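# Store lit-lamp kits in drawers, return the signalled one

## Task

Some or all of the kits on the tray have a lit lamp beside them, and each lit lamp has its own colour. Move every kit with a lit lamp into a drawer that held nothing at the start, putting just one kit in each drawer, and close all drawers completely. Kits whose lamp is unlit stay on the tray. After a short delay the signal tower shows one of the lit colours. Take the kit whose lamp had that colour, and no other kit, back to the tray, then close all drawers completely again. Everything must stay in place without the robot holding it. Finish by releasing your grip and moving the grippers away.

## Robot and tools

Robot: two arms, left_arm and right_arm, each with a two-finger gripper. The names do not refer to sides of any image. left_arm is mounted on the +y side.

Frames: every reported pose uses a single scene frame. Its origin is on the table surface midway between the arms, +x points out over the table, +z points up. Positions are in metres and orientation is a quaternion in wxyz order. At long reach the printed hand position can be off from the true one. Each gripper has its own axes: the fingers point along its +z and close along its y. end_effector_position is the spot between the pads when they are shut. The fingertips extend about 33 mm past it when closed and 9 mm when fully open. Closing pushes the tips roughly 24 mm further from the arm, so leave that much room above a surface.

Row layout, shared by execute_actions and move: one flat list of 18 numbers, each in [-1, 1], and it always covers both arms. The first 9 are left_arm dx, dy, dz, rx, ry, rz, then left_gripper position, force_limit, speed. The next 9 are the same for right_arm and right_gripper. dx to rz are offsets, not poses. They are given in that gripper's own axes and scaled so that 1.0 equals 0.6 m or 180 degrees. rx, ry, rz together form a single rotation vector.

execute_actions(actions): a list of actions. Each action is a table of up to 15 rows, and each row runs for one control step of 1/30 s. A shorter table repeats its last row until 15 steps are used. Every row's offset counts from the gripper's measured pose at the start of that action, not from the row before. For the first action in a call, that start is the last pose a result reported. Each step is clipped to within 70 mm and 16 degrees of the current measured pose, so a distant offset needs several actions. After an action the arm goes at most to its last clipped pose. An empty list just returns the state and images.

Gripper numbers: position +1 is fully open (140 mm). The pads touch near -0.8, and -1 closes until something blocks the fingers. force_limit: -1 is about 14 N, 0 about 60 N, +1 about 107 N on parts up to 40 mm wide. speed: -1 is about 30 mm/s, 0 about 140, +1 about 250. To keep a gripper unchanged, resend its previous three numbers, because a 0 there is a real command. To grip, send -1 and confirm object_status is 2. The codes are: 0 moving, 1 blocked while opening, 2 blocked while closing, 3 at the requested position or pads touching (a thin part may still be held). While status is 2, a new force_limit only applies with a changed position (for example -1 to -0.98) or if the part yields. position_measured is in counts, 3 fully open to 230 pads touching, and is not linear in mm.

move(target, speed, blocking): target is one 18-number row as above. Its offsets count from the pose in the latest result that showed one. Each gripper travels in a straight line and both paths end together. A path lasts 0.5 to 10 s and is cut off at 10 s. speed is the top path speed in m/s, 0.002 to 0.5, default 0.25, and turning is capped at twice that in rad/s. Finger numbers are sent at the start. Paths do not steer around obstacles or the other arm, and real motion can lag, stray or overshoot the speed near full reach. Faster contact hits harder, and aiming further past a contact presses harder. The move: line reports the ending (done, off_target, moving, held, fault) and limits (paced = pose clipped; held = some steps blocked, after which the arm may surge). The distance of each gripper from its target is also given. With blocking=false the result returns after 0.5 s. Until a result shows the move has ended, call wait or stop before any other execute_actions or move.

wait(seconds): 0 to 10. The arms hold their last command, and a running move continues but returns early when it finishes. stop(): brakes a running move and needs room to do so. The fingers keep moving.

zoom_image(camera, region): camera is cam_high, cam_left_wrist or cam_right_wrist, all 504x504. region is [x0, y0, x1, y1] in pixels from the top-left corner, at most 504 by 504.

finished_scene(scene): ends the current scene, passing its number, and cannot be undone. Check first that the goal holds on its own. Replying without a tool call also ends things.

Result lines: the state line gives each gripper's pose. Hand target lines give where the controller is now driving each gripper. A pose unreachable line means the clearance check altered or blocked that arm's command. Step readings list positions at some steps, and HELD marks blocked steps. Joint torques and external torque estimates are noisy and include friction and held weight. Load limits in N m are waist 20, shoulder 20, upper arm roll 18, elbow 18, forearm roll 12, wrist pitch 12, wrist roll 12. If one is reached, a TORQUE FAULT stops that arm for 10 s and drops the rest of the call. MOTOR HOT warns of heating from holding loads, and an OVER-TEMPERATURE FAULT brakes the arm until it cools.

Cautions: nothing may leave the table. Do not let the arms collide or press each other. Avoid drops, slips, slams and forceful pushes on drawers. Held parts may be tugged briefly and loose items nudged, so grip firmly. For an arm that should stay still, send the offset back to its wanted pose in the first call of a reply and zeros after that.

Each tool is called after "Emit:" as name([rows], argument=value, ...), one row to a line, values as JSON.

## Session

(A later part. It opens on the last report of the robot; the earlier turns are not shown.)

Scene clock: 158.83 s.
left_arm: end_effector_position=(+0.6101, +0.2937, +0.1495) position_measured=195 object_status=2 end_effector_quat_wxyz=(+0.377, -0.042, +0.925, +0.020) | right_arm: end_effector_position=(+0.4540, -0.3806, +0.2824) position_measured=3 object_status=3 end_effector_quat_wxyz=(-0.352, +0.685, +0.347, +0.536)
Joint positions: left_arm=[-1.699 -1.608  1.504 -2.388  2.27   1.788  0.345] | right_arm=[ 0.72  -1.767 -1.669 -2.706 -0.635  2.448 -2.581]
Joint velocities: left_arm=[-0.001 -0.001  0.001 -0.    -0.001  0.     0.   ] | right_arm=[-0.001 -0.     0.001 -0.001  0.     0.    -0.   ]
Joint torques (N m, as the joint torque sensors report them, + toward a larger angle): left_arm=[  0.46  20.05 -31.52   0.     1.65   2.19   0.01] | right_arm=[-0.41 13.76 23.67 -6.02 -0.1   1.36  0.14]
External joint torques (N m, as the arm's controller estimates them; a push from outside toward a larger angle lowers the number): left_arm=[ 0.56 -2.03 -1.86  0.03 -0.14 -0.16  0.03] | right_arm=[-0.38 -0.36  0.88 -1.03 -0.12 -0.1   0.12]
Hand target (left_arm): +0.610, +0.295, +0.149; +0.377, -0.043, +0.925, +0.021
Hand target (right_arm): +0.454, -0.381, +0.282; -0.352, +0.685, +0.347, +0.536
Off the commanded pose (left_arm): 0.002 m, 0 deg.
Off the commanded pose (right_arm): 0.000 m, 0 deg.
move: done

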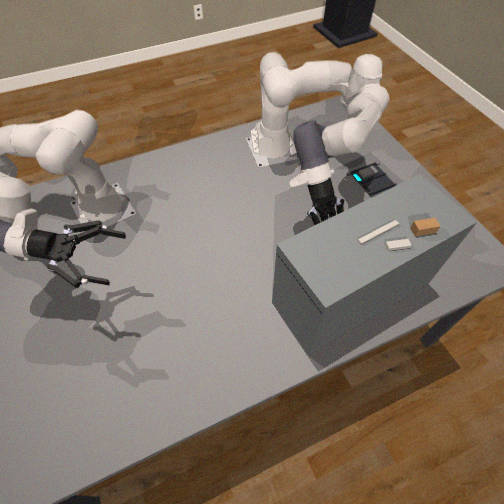

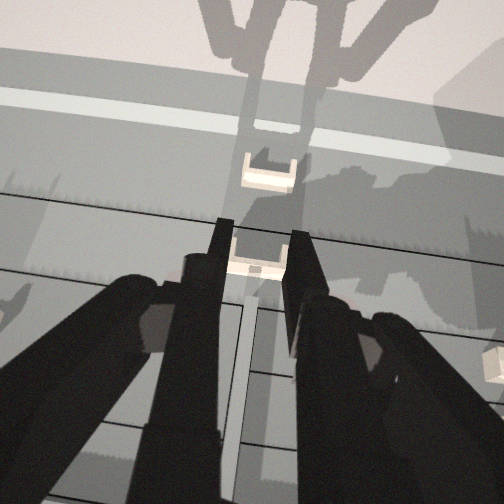

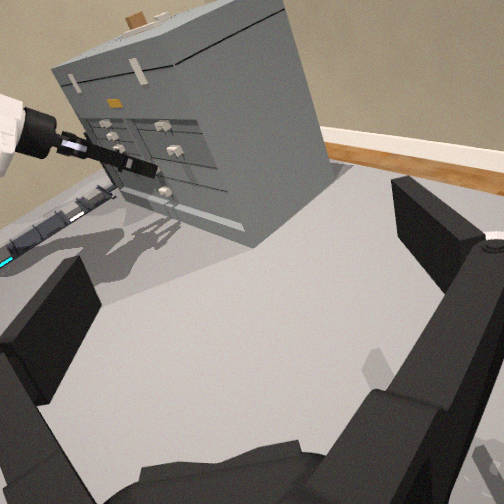

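Emit:
move(target=[0.162,-0.003,-0.159,0,0,0,-0.98,0.4,0,0,0,0,0,0,0,1,0,0], speed=0.07)

Emit:
move(target=[0,0,0,0,0,0,-0.2,0,0,0,0,0,0,0,0,1,0,0])

Emit:
move(target=[-0.03,0,-0.14,0,0,0,-0.2,0,0,0,0,0,0,0,0,1,0,0])

Scene clock: 162.87 s.
left_arm: end_effector_position=(+0.4740, +0.2778, +0.1474) position_measured=195 object_status=2 end_effector_quat_wxyz=(+0.374, -0.037, +0.926, +0.016) | right_arm: end_effector_position=(+0.4540, -0.3806, +0.2824) position_measured=3 object_status=3 end_effector_quat_wxyz=(-0.352, +0.685, +0.347, +0.536)
Joint positions: left_arm=[-1.462 -1.607  1.468 -2.797  2.235  1.683  0.221] | right_arm=[ 0.72  -1.767 -1.669 -2.706 -0.635  2.448 -2.581]
Joint velocities: left_arm=[ 0.003 -0.001 -0.003 -0.002 -0.005 -0.002 -0.016] | right_arm=[ 0.     0.     0.001 -0.     0.002 -0.    -0.001]
Joint torques (N m, as the joint torque sensors report them, + toward a larger angle): left_arm=[  4.    13.77 -28.03   0.2    2.07   1.25   0.17] | right_arm=[-0.43 13.82 23.69 -5.83 -0.07  1.33  0.11]
External joint torques (N m, as the arm's controller estimates them; a push from outside toward a larger angle lowers the number): left_arm=[ 3.94 -0.87 -4.93 -1.34  0.04 -0.9   0.19] | right_arm=[-0.42 -0.3   0.95 -0.91 -0.1  -0.13  0.09]
Hand target (left_arm): +0.475, +0.283, +0.151; +0.377, -0.042, +0.925, +0.020
Hand target (right_arm): +0.454, -0.381, +0.282; -0.352, +0.685, +0.347, +0.536
Off the commanded pose (left_arm): 0.003 m, 1 deg.
Off the commanded pose (right_arm): 0.000 m, 0 deg.
move: done

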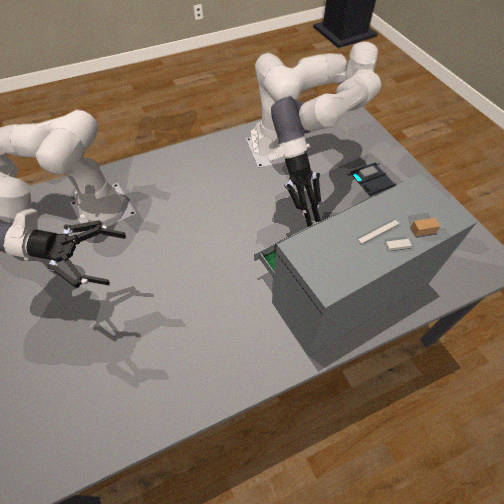

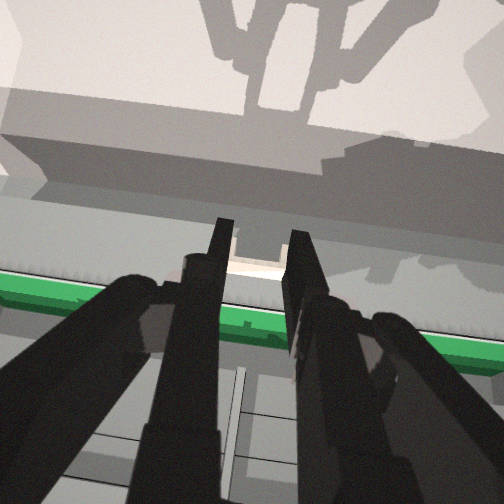

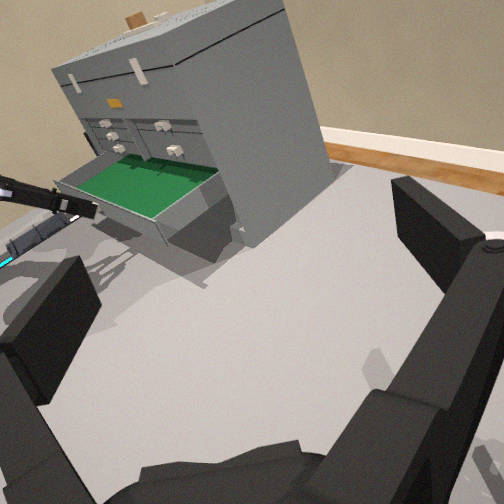

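Scene clock: 163.37 s.
left_arm: end_effector_position=(+0.4739, +0.2777, +0.1471) position_measured=154 object_status=3 end_effector_quat_wxyz=(+0.374, -0.037, +0.926, +0.016) | right_arm: end_effector_position=(+0.4540, -0.3806, +0.2824) position_measured=3 object_status=3 end_effector_quat_wxyz=(-0.352, +0.685, +0.347, +0.536)
Joint positions: left_arm=[-1.462 -1.607  1.469 -2.797  2.235  1.683  0.221] | right_arm=[ 0.72  -1.767 -1.669 -2.706 -0.635  2.448 -2.581]
Joint velocities: left_arm=[ 0.001 -0.001  0.001 -0.001 -0.001 -0.    -0.001] | right_arm=[ 0.     0.    -0.    -0.001  0.    -0.     0.   ]
Joint torques (N m, as the joint torque sensors report them, + toward a larger angle): left_arm=[ -0.3   13.11 -24.09   1.13   1.83   2.17   0.16] | right_arm=[-0.47 13.73 23.79 -6.04 -0.09  1.34  0.12]
External joint torques (N m, as the arm's controller estimates them; a push from outside toward a larger angle lowers the number): left_arm=[-0.34 -1.54 -1.05 -0.33 -0.17  0.03  0.18] | right_arm=[-0.59 -0.37  1.09 -1.01 -0.12 -0.1   0.1 ]
Hand target (left_arm): +0.474, +0.278, +0.147; +0.374, -0.037, +0.926, +0.016
Hand target (right_arm): +0.454, -0.381, +0.282; -0.352, +0.685, +0.347, +0.536
Off the commanded pose (left_arm): 0.000 m, 0 deg.
Off the commanded pose (right_arm): 0.000 m, 0 deg.
move: done

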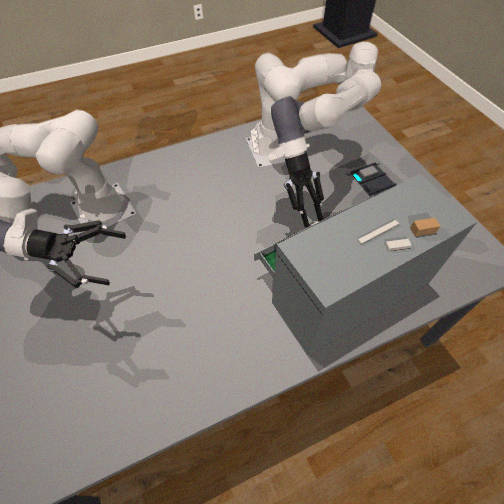

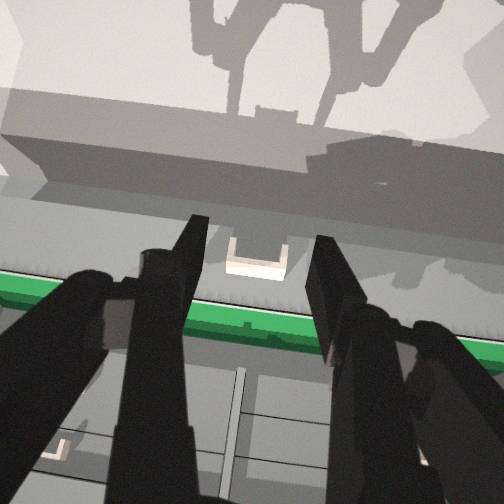

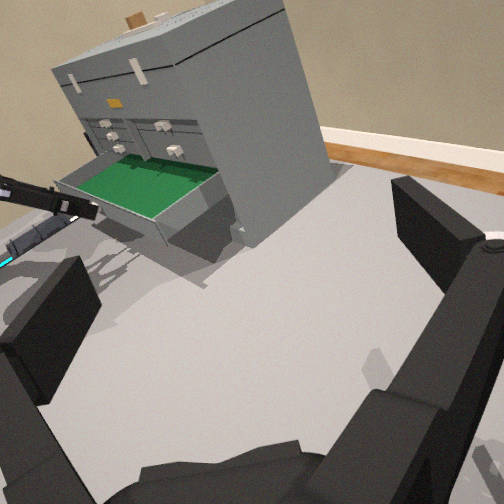

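Scene clock: 164.40 s.
left_arm: end_effector_position=(+0.4306, +0.2731, +0.2232) position_measured=154 object_status=3 end_effector_quat_wxyz=(+0.376, -0.040, +0.926, +0.011) | right_arm: end_effector_position=(+0.4540, -0.3806, +0.2824) position_measured=3 object_status=3 end_effector_quat_wxyz=(-0.352, +0.685, +0.347, +0.536)
Joint positions: left_arm=[-1.438 -1.634  1.173 -2.873  1.958  1.574  0.227] | right_arm=[ 0.72  -1.767 -1.669 -2.706 -0.635  2.448 -2.581]
Joint velocities: left_arm=[-0.001 -0.    -0.     0.    -0.008 -0.008 -0.001] | right_arm=[-0.002  0.    -0.    -0.     0.    -0.001 -0.001]
Joint torques (N m, as the joint torque sensors report them, + toward a larger angle): left_arm=[  1.01  13.06 -22.13   6.08   0.93   1.66   0.26] | right_arm=[-0.32 14.   23.7  -5.88 -0.11  1.35  0.14]
External joint torques (N m, as the arm's controller estimates them; a push from outside toward a larger angle lowers the number): left_arm=[ 0.99 -0.95 -1.86 -1.15 -1.27 -0.52  0.28] | right_arm=[-0.31 -0.09  1.   -0.9  -0.14 -0.1   0.12]
Hand target (left_arm): +0.429, +0.275, +0.222; +0.374, -0.039, +0.927, +0.014
Hand target (right_arm): +0.454, -0.381, +0.282; -0.352, +0.685, +0.347, +0.536
Off the commanded pose (left_arm): 0.004 m, 1 deg.
Off the commanded pose (right_arm): 0.000 m, 0 deg.
move: off_target (left_arm)

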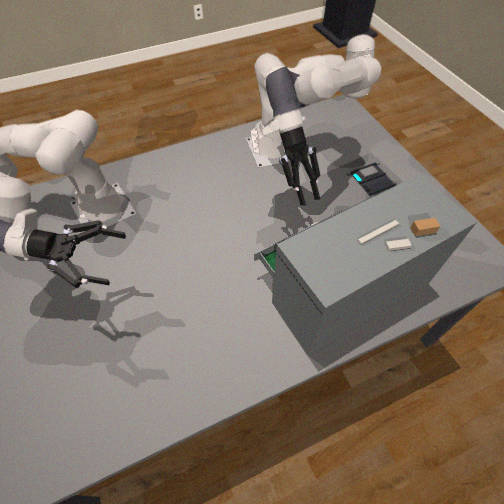

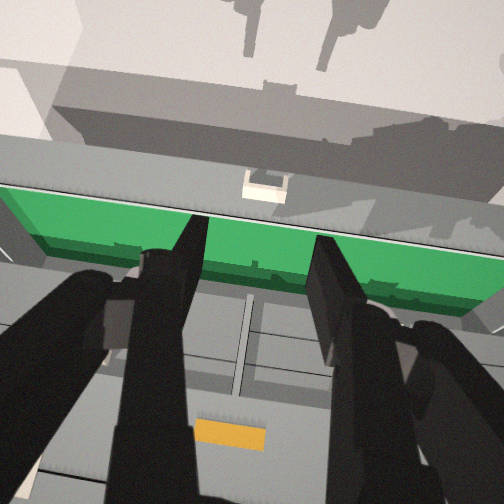

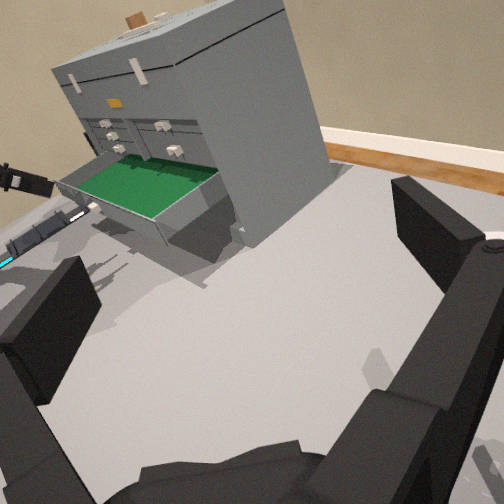

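Emit:
move(target=[-0.07,0.682,0.106,-0.202,0.202,-0.445,-0.2,0,0,0,0,0,0,0,0,1,0,0], speed=0.35)

Emit:
move(target=[0,0,0.2,0,0,0,-0.2,0,0,0,0,0,0,0,0,1,0,0])

Scene clock: 169.17 s.
left_arm: end_effector_position=(+0.4746, +0.6871, +0.1990) position_measured=154 object_status=3 end_effector_quat_wxyz=(+0.010, +0.707, -0.707, -0.033) | right_arm: end_effector_position=(+0.4540, -0.3806, +0.2824) position_measured=3 object_status=3 end_effector_quat_wxyz=(-0.352, +0.685, +0.347, +0.536)
Joint positions: left_arm=[-1.491 -1.486  1.227 -1.662  1.472  1.172 -0.172] | right_arm=[ 0.72  -1.767 -1.669 -2.706 -0.635  2.448 -2.581]
Joint velocities: left_arm=[-0.01  -0.001  0.001  0.006 -0.006 -0.017 -0.021] | right_arm=[-0.002 -0.     0.    -0.     0.001  0.    -0.   ]
Joint torques (N m, as the joint torque sensors report them, + toward a larger angle): left_arm=[ -1.16  37.2  -30.74   2.46  -0.47   1.8   -0.15] | right_arm=[-0.56 13.8  23.84 -6.03 -0.07  1.34  0.11]
External joint torques (N m, as the arm's controller estimates them; a push from outside toward a larger angle lowers the number): left_arm=[-1.76 -0.51 -0.94  1.62 -1.33 -0.52 -0.16] | right_arm=[-0.47 -0.32  1.11 -1.13 -0.11 -0.12  0.09]
Hand target (left_arm): +0.473, +0.686, +0.198; +0.014, +0.710, -0.703, -0.035
Hand target (right_arm): +0.454, -0.381, +0.282; -0.352, +0.685, +0.347, +0.536
Off the commanded pose (left_arm): 0.005 m, 1 deg.
Off the commanded pose (right_arm): 0.000 m, 0 deg.
move: off_target (left_arm)

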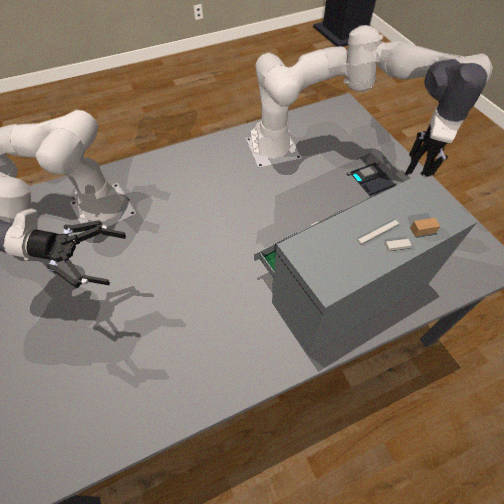

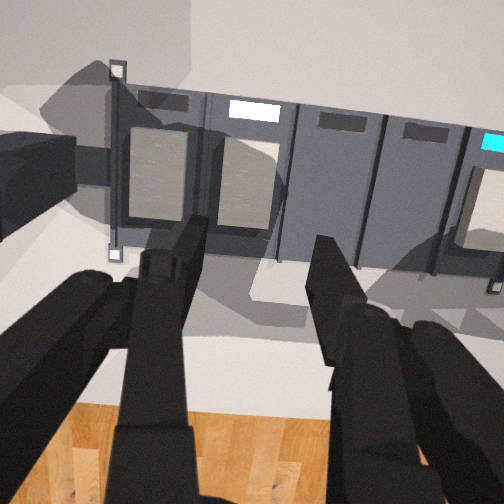

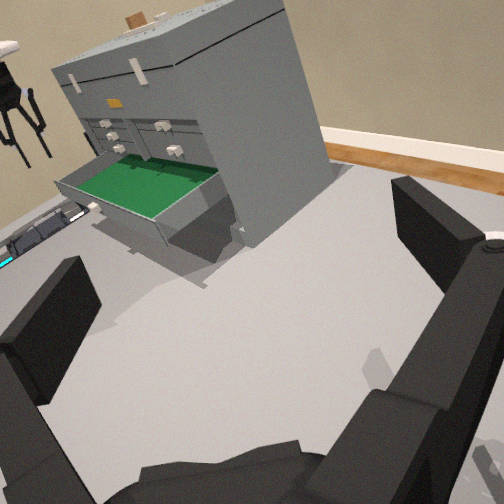

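Scene clock: 170.27 s.
left_arm: end_effector_position=(+0.4660, +0.6903, +0.0780) position_measured=154 object_status=3 end_effector_quat_wxyz=(+0.013, +0.705, -0.708, -0.037) | right_arm: end_effector_position=(+0.4540, -0.3806, +0.2824) position_measured=3 object_status=3 end_effector_quat_wxyz=(-0.352, +0.685, +0.347, +0.536)
Joint positions: left_arm=[-1.408 -1.637  1.381 -1.799  1.613  1.296 -0.181] | right_arm=[ 0.72  -1.767 -1.669 -2.706 -0.635  2.448 -2.581]
Joint velocities: left_arm=[ 0.     0.    -0.    -0.001  0.002  0.011 -0.001] | right_arm=[ 0.001  0.001  0.001 -0.001 -0.001  0.001  0.002]
Joint torques (N m, as the joint torque sensors report them, + toward a larger angle): left_arm=[  1.69  32.5  -33.87  -3.09   1.83   2.62  -0.03] | right_arm=[-0.48 13.75 23.73 -5.84 -0.11  1.33  0.13]
External joint torques (N m, as the arm's controller estimates them; a push from outside toward a larger angle lowers the number): left_arm=[ 1.69 -3.51 -2.44 -1.24  0.99  0.31 -0.03] | right_arm=[-0.49 -0.38  0.95 -0.89 -0.14 -0.13  0.11]
Hand target (left_arm): +0.467, +0.692, +0.078; +0.010, +0.707, -0.706, -0.036
Hand target (right_arm): +0.454, -0.381, +0.282; -0.352, +0.685, +0.347, +0.536
Off the commanded pose (left_arm): 0.002 m, 1 deg.
Off the commanded pose (right_arm): 0.000 m, 0 deg.
move: done

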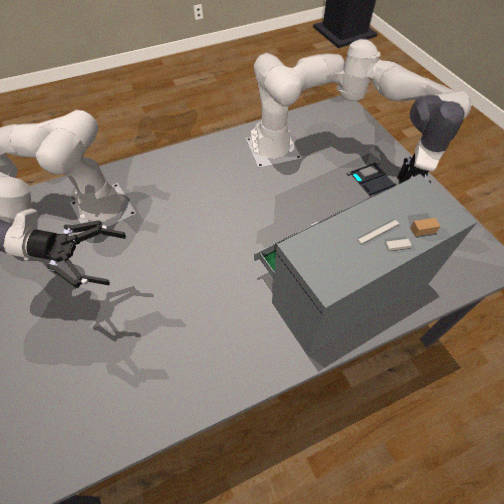

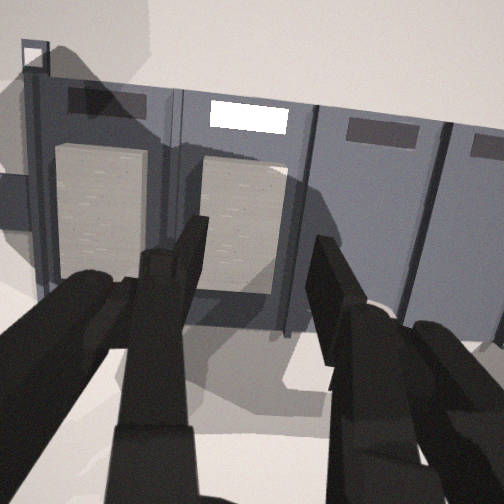

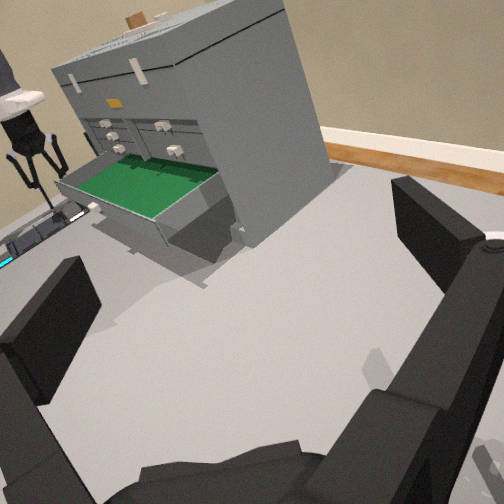

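Emit:
move(target=[0,-0.017,0,0.02,0,0,-0.2,0,0,0,0,0,0,0,0,1,0,0], speed=0.08)

Emit:
move(target=[0,0,0.036,0,0,0,-0.2,0,0,0,0,0,0,0,0,1,0,0], speed=0.05)

Scene clock: 172.77 s.
left_arm: end_effector_position=(+0.4746, +0.6892, +0.0760) position_measured=154 object_status=3 end_effector_quat_wxyz=(-0.005, +0.705, -0.709, -0.016) | right_arm: end_effector_position=(+0.4540, -0.3806, +0.2824) position_measured=3 object_status=3 end_effector_quat_wxyz=(-0.352, +0.685, +0.347, +0.536)
Joint positions: left_arm=[-1.38  -1.661  1.38  -1.834  1.636  1.343 -0.181] | right_arm=[ 0.72  -1.767 -1.669 -2.706 -0.635  2.448 -2.581]
Joint velocities: left_arm=[-0.     0.001 -0.001 -0.001  0.     0.013  0.002] | right_arm=[ 0.     0.     0.001  0.001  0.     0.001 -0.001]
Joint torques (N m, as the joint torque sensors report them, + toward a larger angle): left_arm=[  2.34  32.02 -34.06  -3.99   1.79   2.87   0.06] | right_arm=[-0.59 13.82 23.84 -5.89 -0.08  1.33  0.12]
External joint torques (N m, as the arm's controller estimates them; a push from outside toward a larger angle lowers the number): left_arm=[ 2.31 -3.25 -2.51 -1.73  0.93  0.43  0.06] | right_arm=[-0.53 -0.26  1.08 -1.01 -0.11 -0.14  0.1 ]
Hand target (left_arm): +0.476, +0.690, +0.077; -0.009, +0.705, -0.709, -0.014
Hand target (right_arm): +0.454, -0.381, +0.282; -0.352, +0.685, +0.347, +0.536
Off the commanded pose (left_arm): 0.002 m, 0 deg.
Off the commanded pose (right_arm): 0.000 m, 0 deg.
move: done

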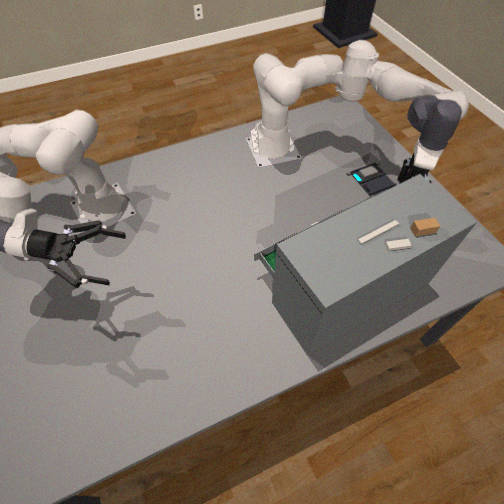

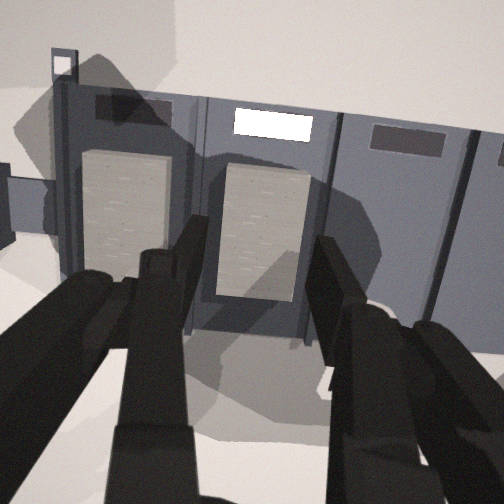

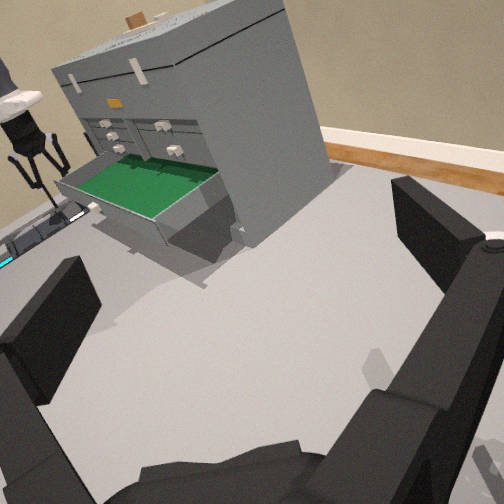

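Scene clock: 173.53 s.
left_arm: end_effector_position=(+0.4736, +0.6886, +0.0550) position_measured=154 object_status=3 end_effector_quat_wxyz=(-0.003, +0.705, -0.709, -0.017) | right_arm: end_effector_position=(+0.4540, -0.3806, +0.2824) position_measured=3 object_status=3 end_effector_quat_wxyz=(-0.352, +0.685, +0.347, +0.536)
Joint positions: left_arm=[-1.374 -1.681  1.412 -1.84   1.659  1.364 -0.181] | right_arm=[ 0.72  -1.767 -1.669 -2.706 -0.635  2.448 -2.581]
Joint velocities: left_arm=[0.002 0.001 0.001 0.    0.004 0.011 0.002] | right_arm=[-0.001 -0.002 -0.001  0.001 -0.     0.001 -0.001]
Joint torques (N m, as the joint torque sensors report them, + toward a larger angle): left_arm=[  1.72  31.86 -32.49  -3.3    1.73   2.9    0.18] | right_arm=[-0.72 13.83 23.91 -6.06 -0.1   1.32  0.13]
External joint torques (N m, as the arm's controller estimates them; a push from outside toward a larger angle lowers the number): left_arm=[ 1.69 -3.12 -0.9  -0.6   0.87  0.47  0.18] | right_arm=[-0.74 -0.22  1.22 -1.14 -0.14 -0.14  0.11]
Hand target (left_arm): +0.474, +0.690, +0.054; -0.005, +0.705, -0.709, -0.016
Hand target (right_arm): +0.454, -0.381, +0.282; -0.352, +0.685, +0.347, +0.536
Off the commanded pose (left_arm): 0.001 m, 0 deg.
Off the commanded pose (right_arm): 0.000 m, 0 deg.
move: done

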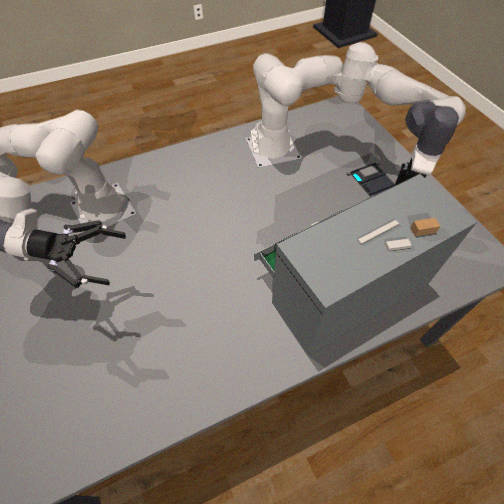

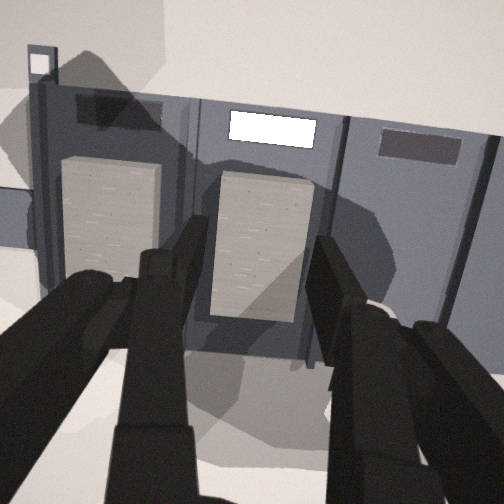

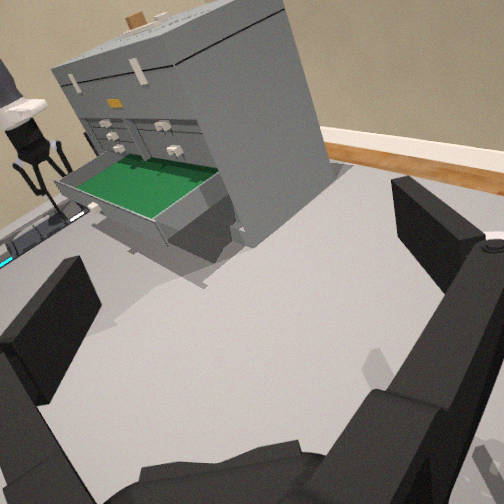

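Emit:
move(target=[0,0,0,0,0,0,-1,0,0,0,0,0,0,0,0,1,0,0])

Emit:
move(target=[0,0,-0.29,0,0,0,-1,0,0,0,0,0,0,0,0,1,0,0])

Emit:
move(target=[0.666,-0.125,0,0.05,-0.05,0.47,-1,0,0,0,0,0,0,0,0,1,0,0], speed=0.3)

Scene clock: 175.80 s.
left_arm: end_effector_position=(+0.4744, +0.6887, +0.0556) position_measured=176 object_status=2 end_effector_quat_wxyz=(-0.004, +0.705, -0.709, -0.016) | right_arm: end_effector_position=(+0.4540, -0.3806, +0.2824) position_measured=3 object_status=3 end_effector_quat_wxyz=(-0.352, +0.685, +0.347, +0.536)
Joint positions: left_arm=[-1.374 -1.681  1.411 -1.841  1.66   1.366 -0.181] | right_arm=[ 0.72  -1.767 -1.669 -2.706 -0.635  2.448 -2.581]
Joint velocities: left_arm=[ 0.    -0.     0.001  0.001 -0.    -0.001  0.001] | right_arm=[ 0.002  0.001 -0.     0.    -0.    -0.     0.002]
Joint torques (N m, as the joint torque sensors report them, + toward a larger angle): left_arm=[  0.19  32.12 -32.95  -2.99   0.5    2.19   0.11] | right_arm=[-0.53 13.86 23.79 -5.97 -0.11  1.34  0.11]
External joint torques (N m, as the arm's controller estimates them; a push from outside toward a larger angle lowers the number): left_arm=[-0.01 -2.86 -1.32 -0.4  -0.38 -0.24  0.11] | right_arm=[-0.64 -0.23  1.11 -0.94 -0.14 -0.1   0.09]
Hand target (left_arm): +0.474, +0.689, +0.055; -0.003, +0.705, -0.709, -0.017
Hand target (right_arm): +0.454, -0.381, +0.282; -0.352, +0.685, +0.347, +0.536
Off the commanded pose (left_arm): 0.001 m, 0 deg.
Off the commanded pose (right_arm): 0.000 m, 0 deg.
move: done

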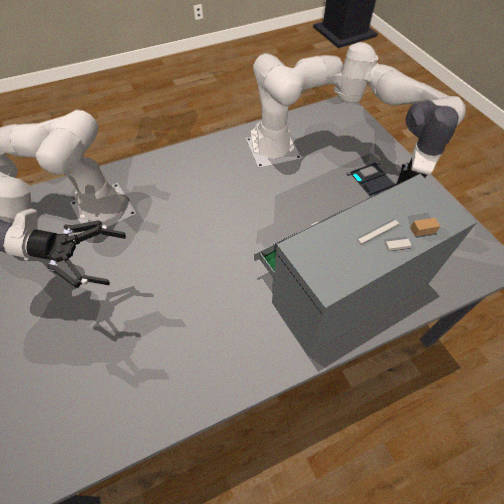

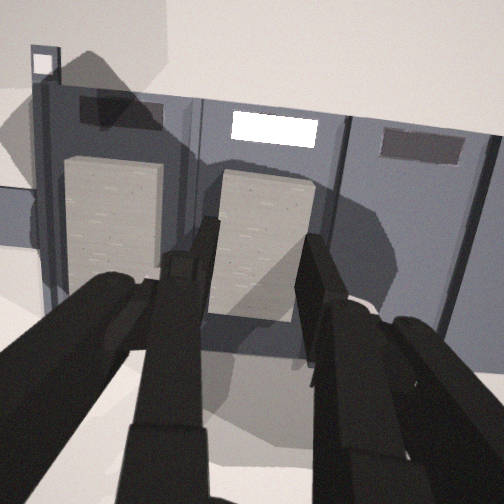

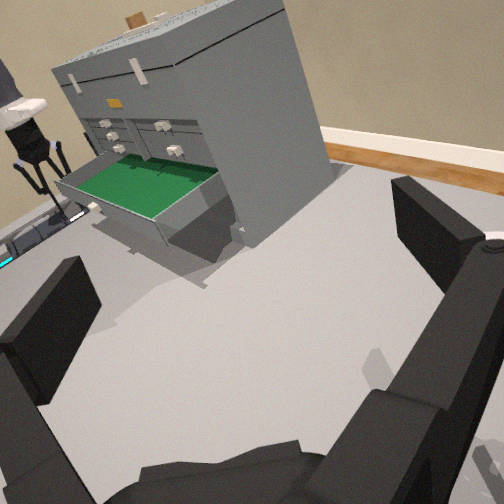

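Scene clock: 177.10 s.
left_arm: end_effector_position=(+0.4779, +0.6857, +0.2314) position_measured=176 object_status=2 end_effector_quat_wxyz=(-0.006, +0.707, -0.707, -0.012) | right_arm: end_effector_position=(+0.4540, -0.3806, +0.2824) position_measured=3 object_status=3 end_effector_quat_wxyz=(-0.352, +0.685, +0.347, +0.536)
Joint positions: left_arm=[-1.474 -1.465  1.179 -1.664  1.445  1.181 -0.172] | right_arm=[ 0.72  -1.767 -1.669 -2.706 -0.635  2.448 -2.581]
Joint velocities: left_arm=[-0.002  0.    -0.001  0.001 -0.001 -0.014  0.005] | right_arm=[-0.002  0.    -0.001  0.    -0.     0.     0.002]
Joint torques (N m, as the joint torque sensors report them, + toward a larger angle): left_arm=[ -0.98  34.63 -31.08   1.8   -0.42   2.14   0.47] | right_arm=[-0.54 13.76 23.84 -5.87 -0.12  1.35  0.11]
External joint torques (N m, as the arm's controller estimates them; a push from outside toward a larger angle lowers the number): left_arm=[-0.9  -2.87 -1.51  0.99 -1.23 -0.34  0.47] | right_arm=[-0.49 -0.37  1.13 -0.95 -0.15 -0.11  0.09]
Hand target (left_arm): +0.477, +0.684, +0.231; -0.003, +0.705, -0.709, -0.013
Hand target (right_arm): +0.454, -0.381, +0.282; -0.352, +0.685, +0.347, +0.536
Off the commanded pose (left_arm): 0.003 m, 1 deg.
Off the commanded pose (right_arm): 0.000 m, 0 deg.
move: done

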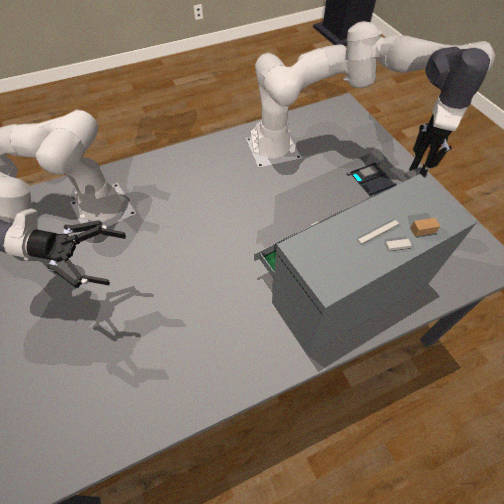

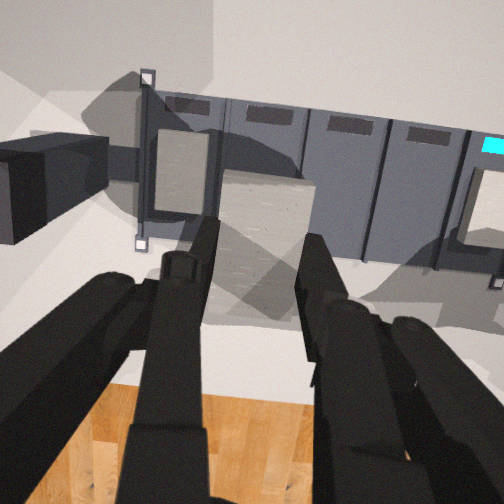

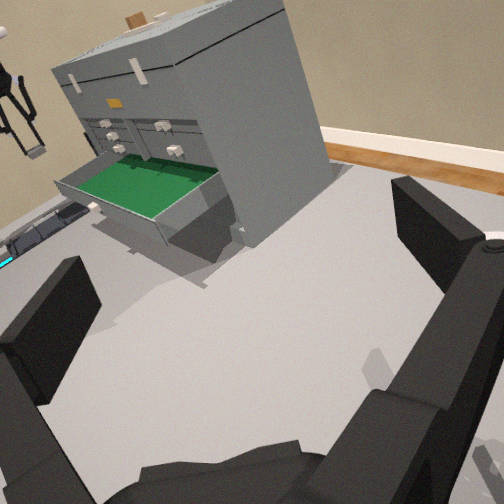

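Scene clock: 180.47 s.
left_arm: end_effector_position=(+0.5482, +0.2834, +0.2285) position_measured=176 object_status=2 end_effector_quat_wxyz=(+0.103, -0.050, +0.993, +0.009) | right_arm: end_effector_position=(+0.4540, -0.3806, +0.2824) position_measured=3 object_status=3 end_effector_quat_wxyz=(-0.352, +0.685, +0.347, +0.536)
Joint positions: left_arm=[-1.973 -1.511  1.166 -1.974  1.539  1.319  0.536] | right_arm=[ 0.72  -1.767 -1.669 -2.706 -0.635  2.448 -2.581]
Joint velocities: left_arm=[ 0.    -0.001  0.     0.001  0.001  0.001  0.03 ] | right_arm=[ 0.     0.001 -0.     0.     0.001  0.    -0.001]
Joint torques (N m, as the joint torque sensors report them, + toward a larger angle): left_arm=[ -0.73  26.85 -30.55   4.02   2.21   3.08   0.15] | right_arm=[-0.43 13.76 23.68 -5.97 -0.11  1.33  0.15]
External joint torques (N m, as the arm's controller estimates them; a push from outside toward a larger angle lowers the number): left_arm=[-0.77 -3.98 -0.66  1.39  0.94  0.43  0.15] | right_arm=[-0.42 -0.36  0.99 -1.   -0.14 -0.11  0.13]
Hand target (left_arm): +0.550, +0.283, +0.229; +0.105, -0.045, +0.993, +0.009
Hand target (right_arm): +0.454, -0.381, +0.282; -0.352, +0.685, +0.347, +0.536
Off the commanded pose (left_arm): 0.010 m, 1 deg.
Off the commanded pose (right_arm): 0.000 m, 0 deg.
move: off_target (left_arm)

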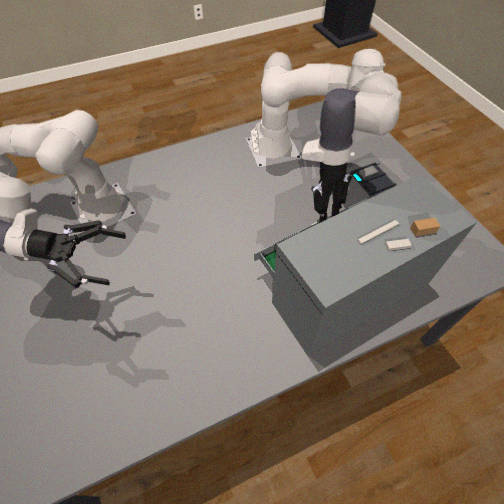

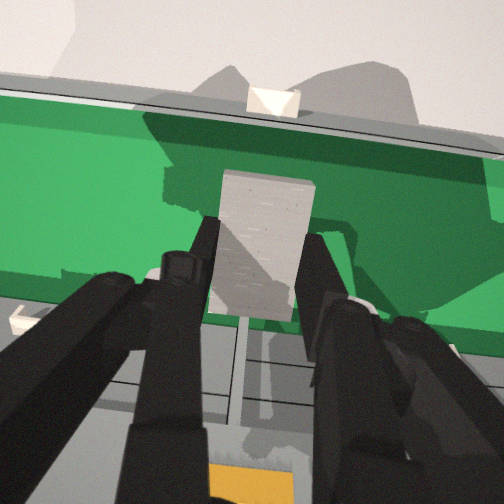

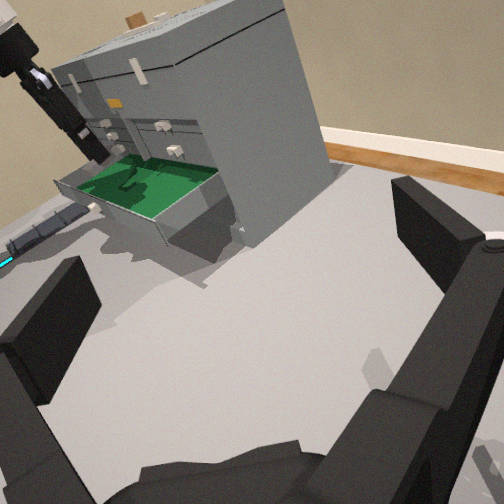

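Emit:
move(target=[0.011,0,0.099,0,0,0,-1,0,0,0,0,0,0,0,0,1,0,0], speed=0.05)

Emit:
zoom_image(camera="cam_right_wrist", region=[50,120,190,225])

Scene clock: 183.77 s.
left_arm: end_effector_position=(+0.5523, +0.2843, +0.1684) position_measured=176 object_status=2 end_effector_quat_wxyz=(+0.100, -0.047, +0.994, +0.011) | right_arm: end_effector_position=(+0.4540, -0.3806, +0.2824) position_measured=3 object_status=3 end_effector_quat_wxyz=(-0.352, +0.685, +0.347, +0.536)
Joint positions: left_arm=[-1.948 -1.578  1.261 -2.027  1.624  1.378  0.536] | right_arm=[ 0.72  -1.767 -1.669 -2.706 -0.635  2.448 -2.581]
Joint velocities: left_arm=[ 0.001 -0.001 -0.    -0.002  0.009  0.01  -0.003] | right_arm=[ 0.001 -0.001  0.001 -0.     0.001  0.001 -0.001]
Joint torques (N m, as the joint torque sensors report them, + toward a larger angle): left_arm=[  2.28  26.95 -31.71  -0.24   2.21   3.18  -0.12] | right_arm=[-0.47 14.01 23.66 -5.94 -0.1   1.38  0.11]
External joint torques (N m, as the arm's controller estimates them; a push from outside toward a larger angle lowers the number): left_arm=[ 2.21 -3.46 -0.96 -1.32  0.96  0.56 -0.11] | right_arm=[-0.53 -0.05  0.93 -0.97 -0.13 -0.07  0.08]
Hand target (left_arm): +0.554, +0.285, +0.168; +0.103, -0.050, +0.993, +0.010
Hand target (right_arm): +0.454, -0.381, +0.282; -0.352, +0.685, +0.347, +0.536
Off the commanded pose (left_arm): 0.002 m, 1 deg.
Off the commanded pose (right_arm): 0.000 m, 0 deg.
move: done

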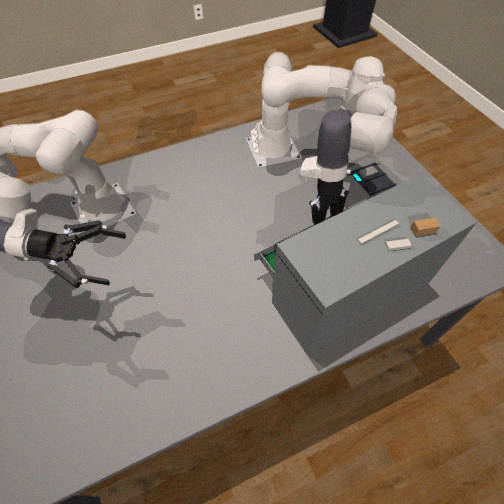

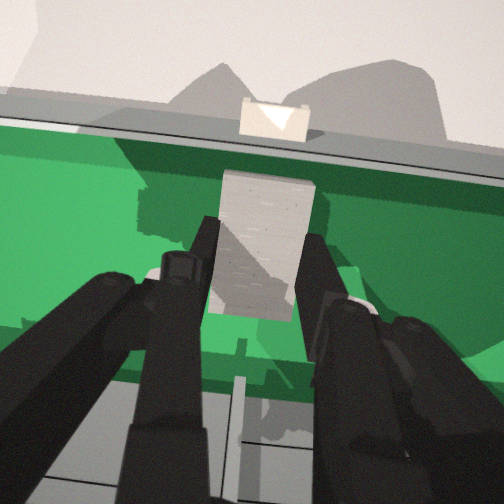

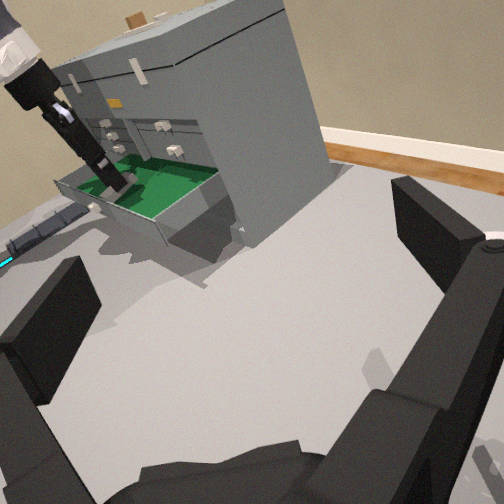

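Region (50, 120, 190, 225) of cam_right_wrist's 504x504 image, scaled by 3.600, with more detail than that image has; it fills the top 378 rows of this view, and the rest is white.

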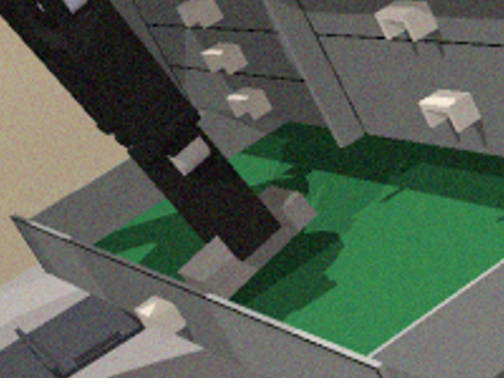

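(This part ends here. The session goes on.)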